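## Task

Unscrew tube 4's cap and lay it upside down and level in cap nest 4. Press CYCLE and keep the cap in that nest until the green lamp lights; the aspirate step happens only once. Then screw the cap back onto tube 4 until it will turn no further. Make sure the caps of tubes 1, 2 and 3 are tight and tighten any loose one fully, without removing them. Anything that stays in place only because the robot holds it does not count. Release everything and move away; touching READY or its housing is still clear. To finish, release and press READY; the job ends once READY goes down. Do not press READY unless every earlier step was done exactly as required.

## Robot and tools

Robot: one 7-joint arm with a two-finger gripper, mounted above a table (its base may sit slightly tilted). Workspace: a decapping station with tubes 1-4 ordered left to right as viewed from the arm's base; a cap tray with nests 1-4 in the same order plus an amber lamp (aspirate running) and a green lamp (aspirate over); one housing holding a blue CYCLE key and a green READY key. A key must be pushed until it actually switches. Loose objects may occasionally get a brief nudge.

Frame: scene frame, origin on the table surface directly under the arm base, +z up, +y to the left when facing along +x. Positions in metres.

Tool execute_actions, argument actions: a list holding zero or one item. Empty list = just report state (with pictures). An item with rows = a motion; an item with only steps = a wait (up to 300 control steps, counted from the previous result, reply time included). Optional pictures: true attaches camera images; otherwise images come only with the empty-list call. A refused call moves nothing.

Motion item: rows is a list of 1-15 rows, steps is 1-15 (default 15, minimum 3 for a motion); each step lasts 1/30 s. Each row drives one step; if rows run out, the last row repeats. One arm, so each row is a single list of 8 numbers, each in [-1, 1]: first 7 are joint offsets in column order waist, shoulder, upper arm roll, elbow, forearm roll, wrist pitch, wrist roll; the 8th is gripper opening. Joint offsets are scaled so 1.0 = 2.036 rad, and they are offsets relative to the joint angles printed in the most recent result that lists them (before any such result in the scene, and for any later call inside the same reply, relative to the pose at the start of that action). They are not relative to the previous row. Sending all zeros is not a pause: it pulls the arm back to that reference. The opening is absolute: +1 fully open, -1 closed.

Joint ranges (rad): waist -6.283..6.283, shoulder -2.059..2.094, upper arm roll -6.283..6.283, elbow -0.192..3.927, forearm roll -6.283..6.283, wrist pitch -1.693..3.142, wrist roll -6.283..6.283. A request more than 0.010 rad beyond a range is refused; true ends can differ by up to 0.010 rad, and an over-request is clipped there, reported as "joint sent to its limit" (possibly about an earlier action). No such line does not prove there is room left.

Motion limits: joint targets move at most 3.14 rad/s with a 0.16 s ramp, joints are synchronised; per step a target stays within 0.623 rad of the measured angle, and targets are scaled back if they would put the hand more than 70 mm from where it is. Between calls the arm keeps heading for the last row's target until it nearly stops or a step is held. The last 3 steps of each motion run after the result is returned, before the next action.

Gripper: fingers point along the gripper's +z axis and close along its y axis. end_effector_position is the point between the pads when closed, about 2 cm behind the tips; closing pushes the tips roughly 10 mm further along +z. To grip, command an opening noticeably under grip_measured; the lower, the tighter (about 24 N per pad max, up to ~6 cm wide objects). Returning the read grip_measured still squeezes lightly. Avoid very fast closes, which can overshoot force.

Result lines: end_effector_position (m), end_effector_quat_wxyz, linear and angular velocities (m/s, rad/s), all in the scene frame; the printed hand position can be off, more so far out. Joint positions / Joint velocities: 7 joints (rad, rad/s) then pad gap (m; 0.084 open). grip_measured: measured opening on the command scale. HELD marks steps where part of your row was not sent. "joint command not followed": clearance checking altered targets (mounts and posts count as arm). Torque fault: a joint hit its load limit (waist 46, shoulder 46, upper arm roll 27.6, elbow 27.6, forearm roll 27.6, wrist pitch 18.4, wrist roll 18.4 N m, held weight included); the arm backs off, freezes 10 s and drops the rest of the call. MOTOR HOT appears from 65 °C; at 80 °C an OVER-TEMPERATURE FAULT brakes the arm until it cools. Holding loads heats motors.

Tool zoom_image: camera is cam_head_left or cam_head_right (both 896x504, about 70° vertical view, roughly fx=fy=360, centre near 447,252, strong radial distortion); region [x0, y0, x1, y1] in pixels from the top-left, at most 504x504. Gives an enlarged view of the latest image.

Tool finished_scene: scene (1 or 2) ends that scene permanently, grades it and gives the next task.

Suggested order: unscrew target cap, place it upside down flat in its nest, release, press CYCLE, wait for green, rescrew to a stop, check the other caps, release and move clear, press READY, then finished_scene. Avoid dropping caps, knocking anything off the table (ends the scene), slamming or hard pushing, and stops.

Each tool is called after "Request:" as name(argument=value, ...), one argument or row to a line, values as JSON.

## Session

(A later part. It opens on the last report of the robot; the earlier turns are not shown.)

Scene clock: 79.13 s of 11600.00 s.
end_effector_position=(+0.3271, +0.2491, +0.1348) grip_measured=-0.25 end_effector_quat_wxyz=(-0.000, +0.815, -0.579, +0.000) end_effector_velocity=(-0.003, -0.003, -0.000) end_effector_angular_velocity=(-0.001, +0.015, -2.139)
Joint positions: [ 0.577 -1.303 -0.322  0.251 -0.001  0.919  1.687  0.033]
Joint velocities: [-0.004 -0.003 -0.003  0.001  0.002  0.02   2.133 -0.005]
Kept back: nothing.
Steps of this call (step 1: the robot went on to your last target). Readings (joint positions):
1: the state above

Request:
execute_actions(
  actions=[
    {"rows":[[0,0,0,0,0,0,0.111,-0.3],[0,0,0,0,0,0,0.111,-0.05],[0,0,0,0,0,0,0.111,-0.05],[0,0,0,0,0,0,0.111,-0.05],[-0.0025,-0.007,0.0007,0.0075,0,0.015,0.111,-0.05],[-0.005,-0.015,0.0014,0.0155,0,0.032,0.111,-0.05],[-0.0074,-0.0221,0.002,0.0228,0,0.0462,0.111,-0.05],[-0.0074,-0.0221,0.002,0.0228,0,0.0462,0.111,-0.05],[-0.0074,-0.0221,0.002,0.0228,0,0.0462,0.08,-0.05],[-0.0074,-0.0221,0.002,0.0228,0,0.0462,0.04,-0.05],[-0.0074,-0.0221,0.002,0.0228,0,0.0462,0.0,0.05],[0.008,-0.029,0.018,0.0215,0,0.0475,-0.05,0.05],[0.026,-0.036,0.035,0.02,0,0.049,-0.1,0.05],[0.044,-0.044,0.053,0.018,0,0.05,-0.14,0.05],[0.0594,-0.0506,0.0683,0.0167,0,0.0514,-0.141,0.05]],"steps":15},
  ],
)

Request:
execute_actions(
  actions=[
    {"steps":12},
  ],
)

Scene clock: 79.93 s of 11600.00 s.
end_effector_position=(+0.3286, +0.2501, +0.1550) grip_measured=+0.00 end_effector_quat_wxyz=(-0.003, +0.760, -0.649, +0.001) end_effector_velocity=(-0.006, -0.001, +0.047) end_effector_angular_velocity=(-0.013, +0.010, +0.953)
Joint positions: [ 0.565 -1.34  -0.319  0.291 -0.     0.991  1.866  0.044]
Joint velocities: [-0.027 -0.097  0.011  0.092 -0.002  0.207 -0.945  0.035]
Steps of this call (steps 1 to 12: the robot went on to your last target; steps 13 to 24: the first 12 steps of this action). Readings (joint positions):
13: [0.577 -1.303 -0.322 0.251 0.000 0.919 1.911]
14: [0.577 -1.303 -0.322 0.251 -0.000 0.919 1.912]
16: [0.577 -1.303 -0.322 0.251 0.000 0.917 1.913]
20: [0.573 -1.315 -0.321 0.264 0.000 0.943 1.914]
24: the state above

Scene clock: 80.33 s of 11600.00 s.
end_effector_position=(+0.2960, +0.2908, +0.1581) grip_measured=+0.04 end_effector_quat_wxyz=(-0.000, +0.929, -0.371, +0.000) end_effector_velocity=(-0.020, +0.023, +0.002) end_effector_angular_velocity=(+0.003, -0.004, +0.304)
Joint positions: [ 0.691 -1.403 -0.19   0.285 -0.     1.023  1.417  0.046]
Joint velocities: [ 0.078 -0.035  0.074 -0.004 -0.003  0.01  -0.183  0.   ]
Kept back: nothing.
Steps of this call (steps 1 to 3: the last 3 steps of your previous action; steps 4 to 12: the robot went on to your last target). Readings (joint positions):
1: [0.564 -1.343 -0.318 0.293 -0.000 0.997 1.829]
2: [0.566 -1.346 -0.316 0.294 -0.000 1.002 1.782]
4: [0.581 -1.355 -0.300 0.293 -0.001 1.010 1.666]
8: [0.663 -1.391 -0.217 0.287 -0.000 1.020 1.474]
12: the state above

Request:
execute_actions(
  actions=[
    {"rows":[[0.0045,0.004,0.0032,-0.006,0,-0.011,-0.008,0.05],[0.0057,0.01,0.003,-0.012,0,-0.023,-0.008,0.05],[0.0068,0.016,0.0027,-0.018,0,-0.035,-0.008,0.05],[0.0079,0.0216,0.0025,-0.0236,0,-0.0467,-0.008,0.05],[0.0079,0.0216,0.0025,-0.0236,0,-0.0467,-0.008,0.05],[0.0079,0.0216,0.0025,-0.0236,0,-0.0467,-0.008,0.05],[0.0079,0.0216,0.0025,-0.0236,0,-0.0467,-0.008,0.05],[0.0079,0.0216,0.0025,-0.0236,0,-0.0467,-0.008,0.05],[0.0079,0.0216,0.0025,-0.0236,0,-0.0467,-0.008,0.05],[0.0079,0.0216,0.0025,-0.0236,0,-0.0467,-0.008,0.0],[0.0079,0.0216,0.0025,-0.0236,0,-0.0467,-0.008,-0.1],[0.0079,0.0216,0.0025,-0.0236,0,-0.0467,-0.008,-0.2],[0.0079,0.0216,0.0025,-0.0236,0,-0.0467,-0.008,-0.3],[0.0079,0.0216,0.0025,-0.0236,0,-0.0467,-0.008,-0.5],[0.0079,0.0216,0.0025,-0.0236,0,-0.0467,-0.008,-0.8]],"steps":15},
  ],
)

Request:
execute_actions(
  actions=[
    {"steps":7},
  ],
)

Request:
execute_actions(
  actions=[
    {"rows":[[0,0,0,0,0,0,0.35,-0.8]],"steps":9},
  ],
)

Request:
execute_actions(
  actions=[
    {"steps":3},
  ],
)

Request:
execute_actions(
  actions=[
    {"steps":1},
  ],
)

Scene clock: 81.00 s of 11600.00 s.
end_effector_position=(+0.2941, +0.2928, +0.1354) grip_measured=-0.10 end_effector_quat_wxyz=(-0.000, +0.934, -0.358, -0.000) end_effector_velocity=(+0.006, +0.005, -0.005) end_effector_angular_velocity=(+0.019, -0.021, +0.000)
Joint positions: [ 0.706 -1.361 -0.185  0.239 -0.     0.933  1.401  0.04 ]
Joint velocities: [ 0.005  0.022 -0.002 -0.011  0.001 -0.062 -0.001 -0.104]
Steps of this call (steps 1 to 8: the robot went on to your last target; steps 9 to 20: the first 12 steps of this action). Readings (joint positions):
9: [0.697 -1.406 -0.184 0.285 -0.001 1.023 1.401]
10: [0.698 -1.405 -0.184 0.284 -0.001 1.020 1.401]
12: [0.699 -1.396 -0.184 0.276 -0.001 1.001 1.401]
16: [0.705 -1.369 -0.185 0.247 -0.000 0.951 1.401]
20: the state above

Scene clock: 81.23 s of 11600.00 s.
end_effector_position=(+0.2945, +0.2931, +0.1351) grip_measured=-0.25 end_effector_quat_wxyz=(-0.001, +0.934, -0.358, +0.000) end_effector_velocity=(+0.000, +0.000, -0.000) end_effector_angular_velocity=(+0.001, +0.000, -0.000)
Joint positions: [ 0.706 -1.36  -0.185  0.239 -0.     0.929  1.401  0.033]
Joint velocities: [ 0.     0.001 -0.    -0.001  0.001 -0.003 -0.001  0.   ]
Kept back: nothing.
Steps of this call (steps 1 to 3: the last 3 steps of your previous action; steps 4 to 7: the robot went on to your last target). Readings (joint positions):
1: [0.706 -1.361 -0.185 0.239 -0.000 0.931 1.401]
2: [0.706 -1.360 -0.185 0.239 -0.000 0.930 1.401]
4: [0.706 -1.360 -0.185 0.239 -0.000 0.930 1.401]
7: the state above

Scene clock: 81.43 s of 11600.00 s.
end_effector_position=(+0.2945, +0.2929, +0.1345) grip_measured=-0.25 end_effector_quat_wxyz=(-0.001, +0.901, -0.434, +0.001) end_effector_velocity=(-0.004, +0.002, -0.004) end_effector_angular_velocity=(+0.007, +0.009, -2.141)
Joint positions: [ 0.706 -1.359 -0.185  0.237 -0.001  0.928  1.565  0.033]
Joint velocities: [ 0.006  0.004  0.005 -0.009  0.01  -0.01   2.144 -0.005]
Steps of this call (steps 1 to 6: the first 6 steps of this action). Readings (joint positions):
1: [0.706 -1.360 -0.185 0.239 -0.000 0.929 1.401]
2: [0.706 -1.360 -0.185 0.239 -0.000 0.929 1.407]
4: [0.706 -1.360 -0.185 0.238 -0.001 0.929 1.453]
6: the state above

Scene clock: 81.53 s of 11600.00 s.
end_effector_position=(+0.2942, +0.2930, +0.1344) grip_measured=-0.25 end_effector_quat_wxyz=(-0.001, +0.841, -0.541, +0.000) end_effector_velocity=(-0.002, +0.001, +0.000) end_effector_angular_velocity=(+0.003, +0.008, -2.419)
Joint positions: [ 0.707 -1.359 -0.185  0.237 -0.     0.928  1.811  0.033]
Joint velocities: [ 0.002 -0.002  0.002  0.001  0.005  0.007  2.419  0.005]
Kept back: nothing.
Steps of this call (steps 1 to 3: the last 3 steps of your previous action). Readings (joint positions):
1: [0.707 -1.359 -0.185 0.237 -0.001 0.928 1.643]
2: [0.707 -1.359 -0.185 0.237 -0.001 0.927 1.728]
3: the state above

Scene clock: 81.57 s of 11600.00 s.
end_effector_position=(+0.2942, +0.2930, +0.1344) grip_measured=-0.25 end_effector_quat_wxyz=(-0.001, +0.820, -0.573, +0.000) end_effector_velocity=(-0.001, -0.000, +0.001) end_effector_angular_velocity=(+0.001, +0.006, -2.134)
Joint positions: [ 0.707 -1.359 -0.185  0.237 -0.     0.928  1.888  0.033]
Joint velocities: [-0.    -0.002 -0.001  0.003  0.001  0.009  2.133  0.001]
Kept back: nothing.
Steps of this call (step 1: the robot went on to your last target). Readings (joint positions):
1: the state above

Request:
execute_actions(
  actions=[
    {"rows":[[0,0,0,0,0,0,0.111,-0.3],[0,0,0,0,0,0,0.111,-0.05],[0,0,0,0,0,0,0.111,-0.05],[0,0,0,0,0,0,0.111,-0.05],[-0.0015,-0.008,0.0003,0.008,0,0.016,0.111,-0.05],[-0.003,-0.016,0.0007,0.016,0,0.032,0.111,-0.05],[-0.0044,-0.023,0.001,0.0236,0,0.047,0.111,-0.05],[-0.006,-0.031,0.0013,0.036,0,0.067,0.111,-0.05],[-0.0075,-0.038,0.0015,0.048,0,0.086,0.111,-0.05],[-0.0083,-0.0437,0.0017,0.0591,0,0.1036,0.08,-0.05],[-0.0083,-0.0437,0.0017,0.0591,0,0.1036,0.04,-0.05],[-0.0083,-0.0437,0.0017,0.0591,0,0.1036,0.0,-0.05],[-0.03,-0.04,-0.01,0.056,0,0.106,-0.04,-0.3],[-0.06,-0.034,-0.028,0.051,0,0.109,-0.08,-0.6],[-0.244,0.009,-0.133,0.016,0,0.129,-0.3,-1]],"steps":15},
  ],
)

Request:
execute_actions(
  actions=[
    {"steps":12},
  ],
)

Scene clock: 82.60 s of 11600.00 s.
end_effector_position=(+0.2954, +0.2939, +0.1668) grip_measured=-0.06 end_effector_quat_wxyz=(-0.002, +0.755, -0.656, +0.000) end_effector_velocity=(+0.019, +0.015, +0.225) end_effector_angular_velocity=(+0.052, -0.073, +0.504)
Joint positions: [ 0.696 -1.414 -0.183  0.305 -0.     1.05   2.099  0.041]
Joint velocities: [-0.059 -0.312  0.011  0.484 -0.001  0.712 -0.503  0.   ]
Steps of this call (steps 1 to 19: the robot went on to your last target; steps 20 to 31: the first 12 steps of this action). Readings (joint positions):
20: [0.707 -1.360 -0.185 0.238 -0.000 0.930 2.113]
21: [0.707 -1.360 -0.185 0.238 -0.000 0.929 2.113]
23: [0.706 -1.360 -0.185 0.238 -0.000 0.928 2.114]
27: [0.704 -1.373 -0.185 0.251 -0.000 0.956 2.114]
31: the state above

Scene clock: 83.00 s of 11600.00 s.
end_effector_position=(+0.3155, +0.2011, +0.1697) grip_measured=-1.00 end_effector_quat_wxyz=(+0.041, +0.813, -0.580, +0.005) end_effector_velocity=(+0.021, -0.344, -0.021) end_effector_angular_velocity=(-0.120, +0.161, +0.190)
Joint positions: [ 0.398 -1.38  -0.349  0.298 -0.     1.161  1.546  0.   ]
Joint velocities: [-1.122  0.233 -0.639 -0.165  0.001  0.171 -1.597  0.   ]
Kept back: nothing.
Steps of this call (steps 1 to 3: the last 3 steps of your previous action; steps 4 to 12: the robot went on to your last target). Readings (joint positions):
1: [0.694 -1.424 -0.183 0.320 -0.000 1.072 2.075]
2: [0.692 -1.431 -0.183 0.332 -0.000 1.089 2.039]
4: [0.679 -1.437 -0.189 0.342 -0.000 1.114 1.944]
8: [0.545 -1.412 -0.265 0.323 -0.000 1.139 1.753]
12: the state above

Request:
execute_actions(
  actions=[
    {"rows":[[-0.3168,0.083,-0.191,-0.093,0,-0.014,-0.4057,-1]],"steps":15},
  ],
)

Request:
execute_actions(
  actions=[
    {"steps":10},
  ],
  pictures=true,
)

Request:
zoom_image(
  camera="cam_head_left",
  region=[350, 160, 470, 290],
)

Scene clock: 83.57 s of 11600.00 s.
end_effector_position=(+0.2791, +0.0567, +0.1452) grip_measured=-1.00 end_effector_quat_wxyz=(+0.017, +0.814, -0.581, -0.006) end_effector_velocity=(-0.125, -0.188, -0.056) end_effector_angular_velocity=(+0.224, -0.240, -0.081)
Joint positions: [-0.152 -1.238 -0.679  0.141 -0.001  1.144  0.838  0.   ]
Joint velocities: [-1.001  0.282 -0.614 -0.351 -0.001 -0.107 -1.196  0.   ]
Steps of this call (steps 1 to 5: the robot went on to your last target; steps 6 to 17: the first 12 steps of this action). Readings (joint positions):
6: [0.236 -1.347 -0.441 0.273 -0.000 1.186 1.317]
7: [0.224 -1.344 -0.448 0.271 -0.000 1.186 1.299]
9: [0.177 -1.331 -0.476 0.257 0.000 1.180 1.236]
13: [0.012 -1.284 -0.579 0.198 -0.000 1.162 1.037]
17: the state above

Scene clock: 83.90 s of 11600.00 s.
end_effector_position=(+0.2680, +0.0407, +0.1406) grip_measured=-1.00 end_effector_quat_wxyz=(+0.001, +0.814, -0.581, -0.000) end_effector_velocity=(-0.004, -0.004, -0.002) end_effector_angular_velocity=(+0.007, -0.008, -0.000)
Joint positions: [-0.244 -1.212 -0.736  0.11  -0.     1.133  0.723  0.   ]
Joint velocities: [-0.026  0.008 -0.018 -0.01  -0.001 -0.003 -0.033  0.   ]
Kept back: nothing.
Steps of this call (steps 1 to 3: the last 3 steps of your previous action; steps 4 to 10: the robot went on to your last target). Readings (joint positions):
1: [-0.181 -1.229 -0.697 0.131 -0.001 1.141 0.803]
2: [-0.202 -1.223 -0.710 0.124 -0.001 1.138 0.778]
4: [-0.226 -1.217 -0.724 0.116 -0.000 1.136 0.748]
8: [-0.241 -1.213 -0.734 0.111 -0.000 1.133 0.727]
10: the state above

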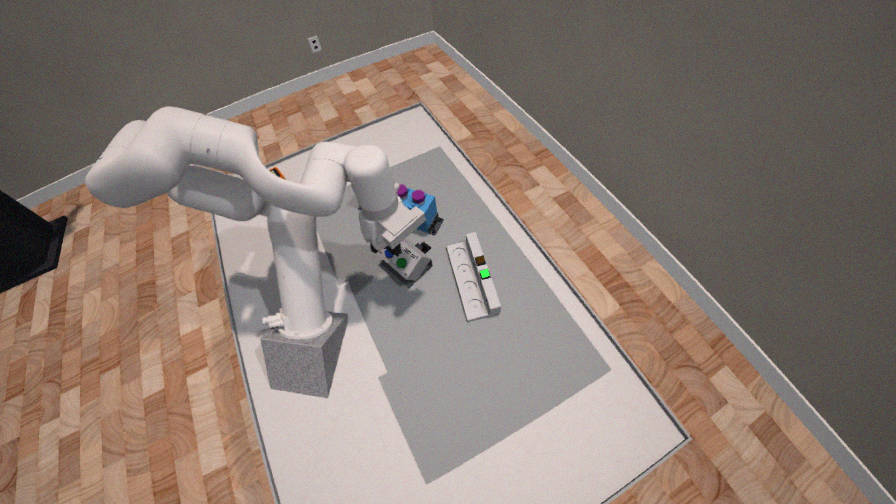

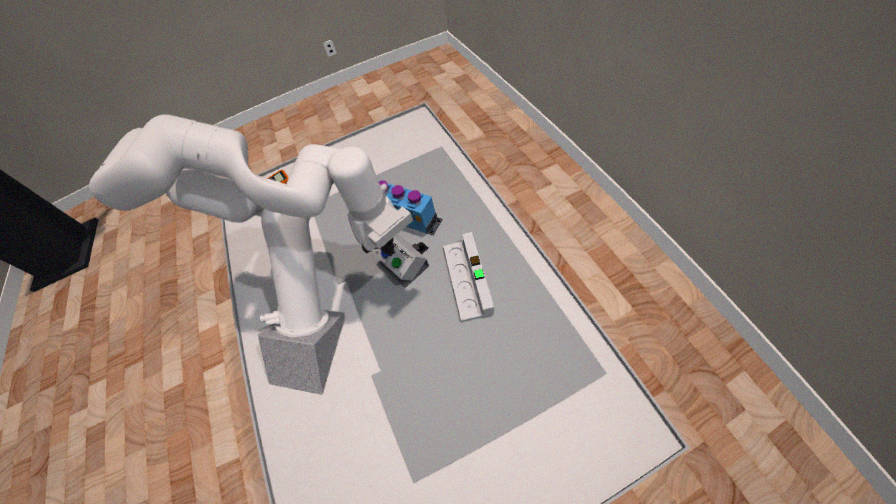

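Region (350, 160, 470, 290) of cam_head_left's 896x504 image, scaled by 3.877, with more detail than that image has; it fills the left 465 columns of this view, and the rest is white.

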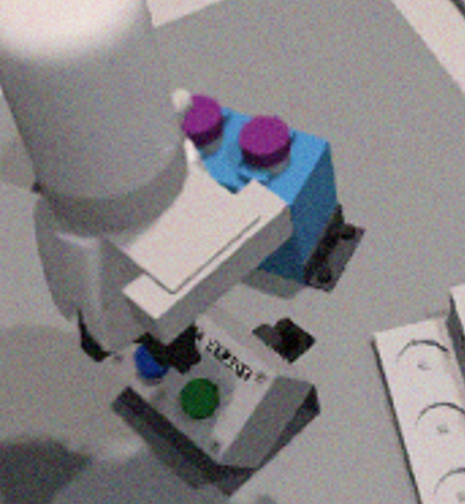

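Request:
execute_actions(
  actions=[
    {"rows":[[0.004,0.005,-0.002,-0.007,0,-0.012,0,-1],[0.009,0.01,-0.004,-0.015,0,-0.028,0,-1],[0.015,0.016,-0.0065,-0.024,0,-0.045,0,-1],[0.021,0.022,-0.009,-0.032,0,-0.062,0,-1],[0.0256,0.0274,-0.0113,-0.0386,0,-0.075,0,-1],[0.0274,0.0291,-0.012,-0.04,0,-0.0788,0,-1],[0.0292,0.0308,-0.0128,-0.0414,0,-0.0825,0,-1],[0.031,0.0325,-0.0135,-0.0428,0,-0.0863,0,-1],[0.0328,0.0342,-0.0142,-0.0442,0,-0.09,0,-1],[0.0346,0.0359,-0.0149,-0.0456,0,-0.0938,0,-1],[0.0363,0.0376,-0.0157,-0.047,0,-0.0976,0,-1],[0.0381,0.0393,-0.0164,-0.0484,0,-0.1013,0,-1],[0.0399,0.041,-0.0171,-0.0498,0,-0.1051,0,-1]],"steps":15},
  ],
)

Request:
execute_actions(
  actions=[
    {"steps":10},
  ],
  pictures=true,
)

Request:
zoom_image(
  camera="cam_head_right",
  region=[350, 200, 510, 320],
)

Scene clock: 84.53 s of 11600.00 s.
end_effector_position=(+0.2674, +0.0404, +0.1023) grip_measured=-1.00 end_effector_quat_wxyz=(+0.000, +0.813, -0.582, -0.001) end_effector_velocity=(+0.007, -0.004, -0.057) end_effector_angular_velocity=(-0.015, -0.028, -0.004)
Joint positions: [-0.184 -1.149 -0.762  0.027 -0.     0.968  0.723  0.   ]
Joint velocities: [ 0.135  0.132 -0.056 -0.117  0.001 -0.329  0.001  0.   ]
Steps of this call (steps 1 to 7: the robot went on to your last target; steps 8 to 19: the first 12 steps of this action). Readings (joint positions):
8: [-0.246 -1.211 -0.737 0.109 -0.000 1.132 0.721]
9: [-0.245 -1.210 -0.738 0.108 -0.000 1.129 0.721]
11: [-0.237 -1.203 -0.740 0.098 -0.000 1.107 0.722]
15: [-0.207 -1.172 -0.752 0.054 -0.000 1.026 0.723]
19: the state above

Scene clock: 84.87 s of 11600.00 s.
end_effector_position=(+0.2683, +0.0398, +0.0944) grip_measured=-1.00 end_effector_quat_wxyz=(-0.000, +0.813, -0.583, +0.001) end_effector_velocity=(+0.000, -0.000, -0.004) end_effector_angular_velocity=(-0.001, -0.003, -0.000)
Joint positions: [-0.164 -1.13  -0.77   0.011 -0.     0.921  0.723  0.   ]
Joint velocities: [ 0.008  0.008 -0.003 -0.009  0.    -0.022  0.     0.   ]
Kept back: nothing.
Steps of this call (steps 1 to 3: the last 3 steps of your previous action; steps 4 to 10: the robot went on to your last target). Readings (joint positions):
1: [-0.179 -1.145 -0.763 0.023 -0.000 0.957 0.723]
2: [-0.175 -1.141 -0.765 0.020 -0.000 0.948 0.723]
4: [-0.169 -1.135 -0.768 0.015 -0.000 0.934 0.723]
8: [-0.164 -1.130 -0.770 0.012 -0.000 0.923 0.723]
10: the state above

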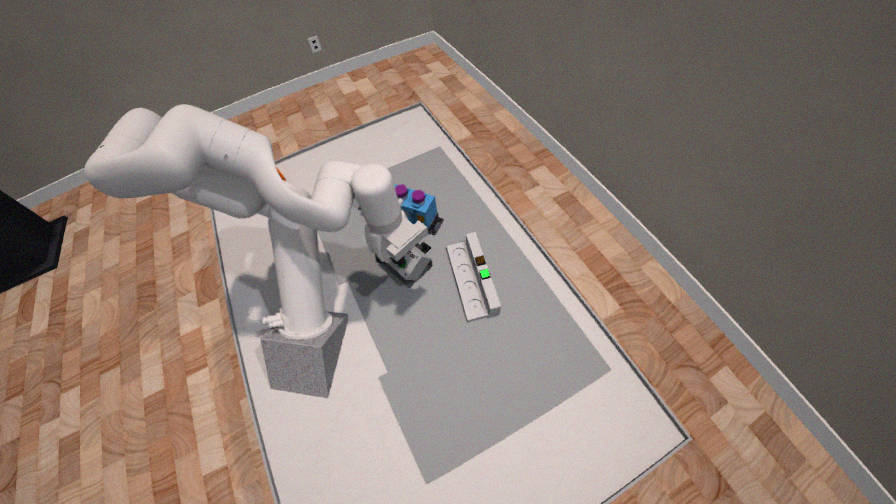

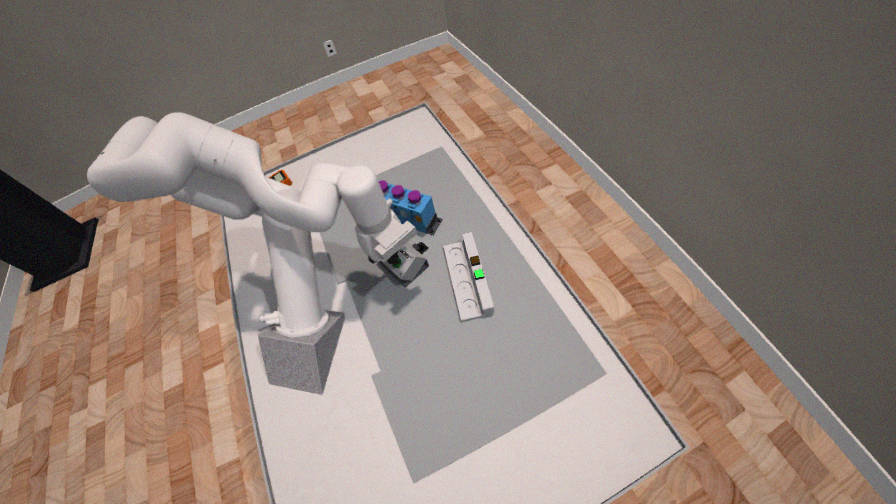

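Region (350, 200, 510, 320) of cam_head_right's 896x504 image, scaled by 3.150, with more detail than that image has; it fills the top 378 rows of this view, and the rest is white.

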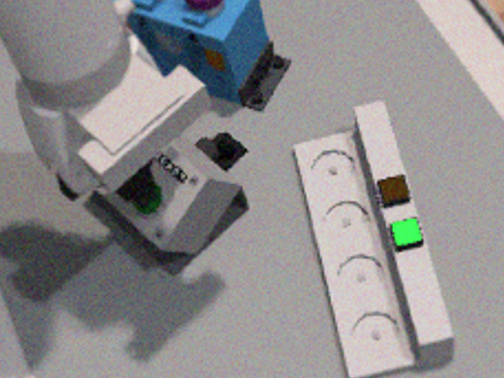

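Request:
execute_actions(
  actions=[
    {"rows":[[0.0012,0.0011,-0.0005,-0.0012,0,-0.0025,0,-1],[0.0018,0.0017,-0.0007,-0.0017,0,-0.0038,0,-1],[0.0024,0.0022,-0.001,-0.0022,0,-0.005,0,-1],[0.003,0.0028,-0.0012,-0.0027,0,-0.0063,0,-1],[0.0036,0.0033,-0.0015,-0.0032,0,-0.0075,0,-1],[0.0042,0.0039,-0.0017,-0.0037,0,-0.0088,0,-1]],"steps":15},
  ],
  pictures=true,
)

Request:
zoom_image(
  camera="cam_head_right",
  region=[365, 230, 445, 290],
)

Scene clock: 84.90 s of 11600.00 s.
end_effector_position=(+0.2677, +0.0402, +0.0933) grip_measured=-1.00 end_effector_quat_wxyz=(+0.000, +0.813, -0.583, +0.000) end_effector_velocity=(+0.000, -0.000, +0.000) end_effector_angular_velocity=(-0.000, -0.000, -0.000)
Joint positions: [-0.162 -1.128 -0.77   0.009 -0.     0.919  0.723  0.   ]
Joint velocities: [ 0.    -0.     0.     0.    -0.    -0.     0.001  0.   ]
Kept back: nothing.
The task's run ended inside this call: 15 steps that you had sent did not run.
Steps of this call (step 1: the robot went on to your last target). Readings (joint positions):
1: [-0.163 -1.129 -0.770 0.011 -0.000 0.920 0.723]
The task's run has ended: the event that ends the task has happened. This ends this scene only. If you have not yet called finished_scene for this scene, call it to go on to the next scene.

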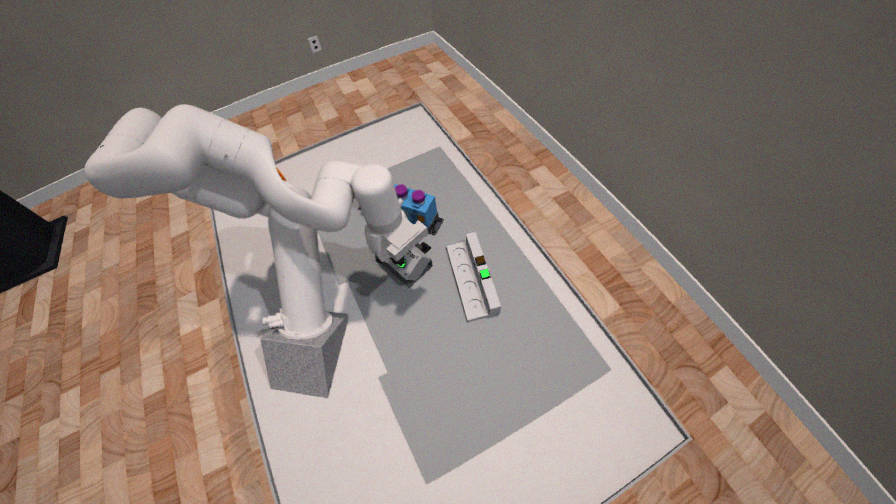

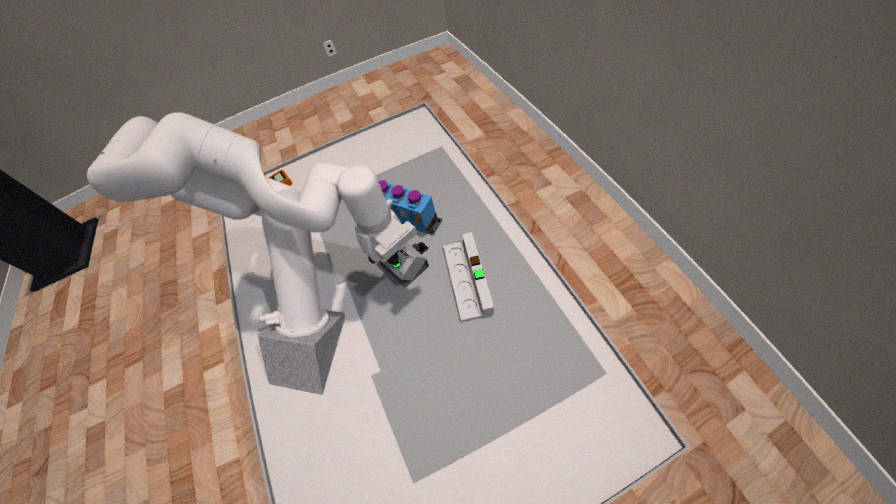

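This scene is finished. If you have not yet called finished_scene for this scene, call it to go on to the next scene.

Request:
finished_scene(
  scene=1,
)

The scene is finished: the task was done.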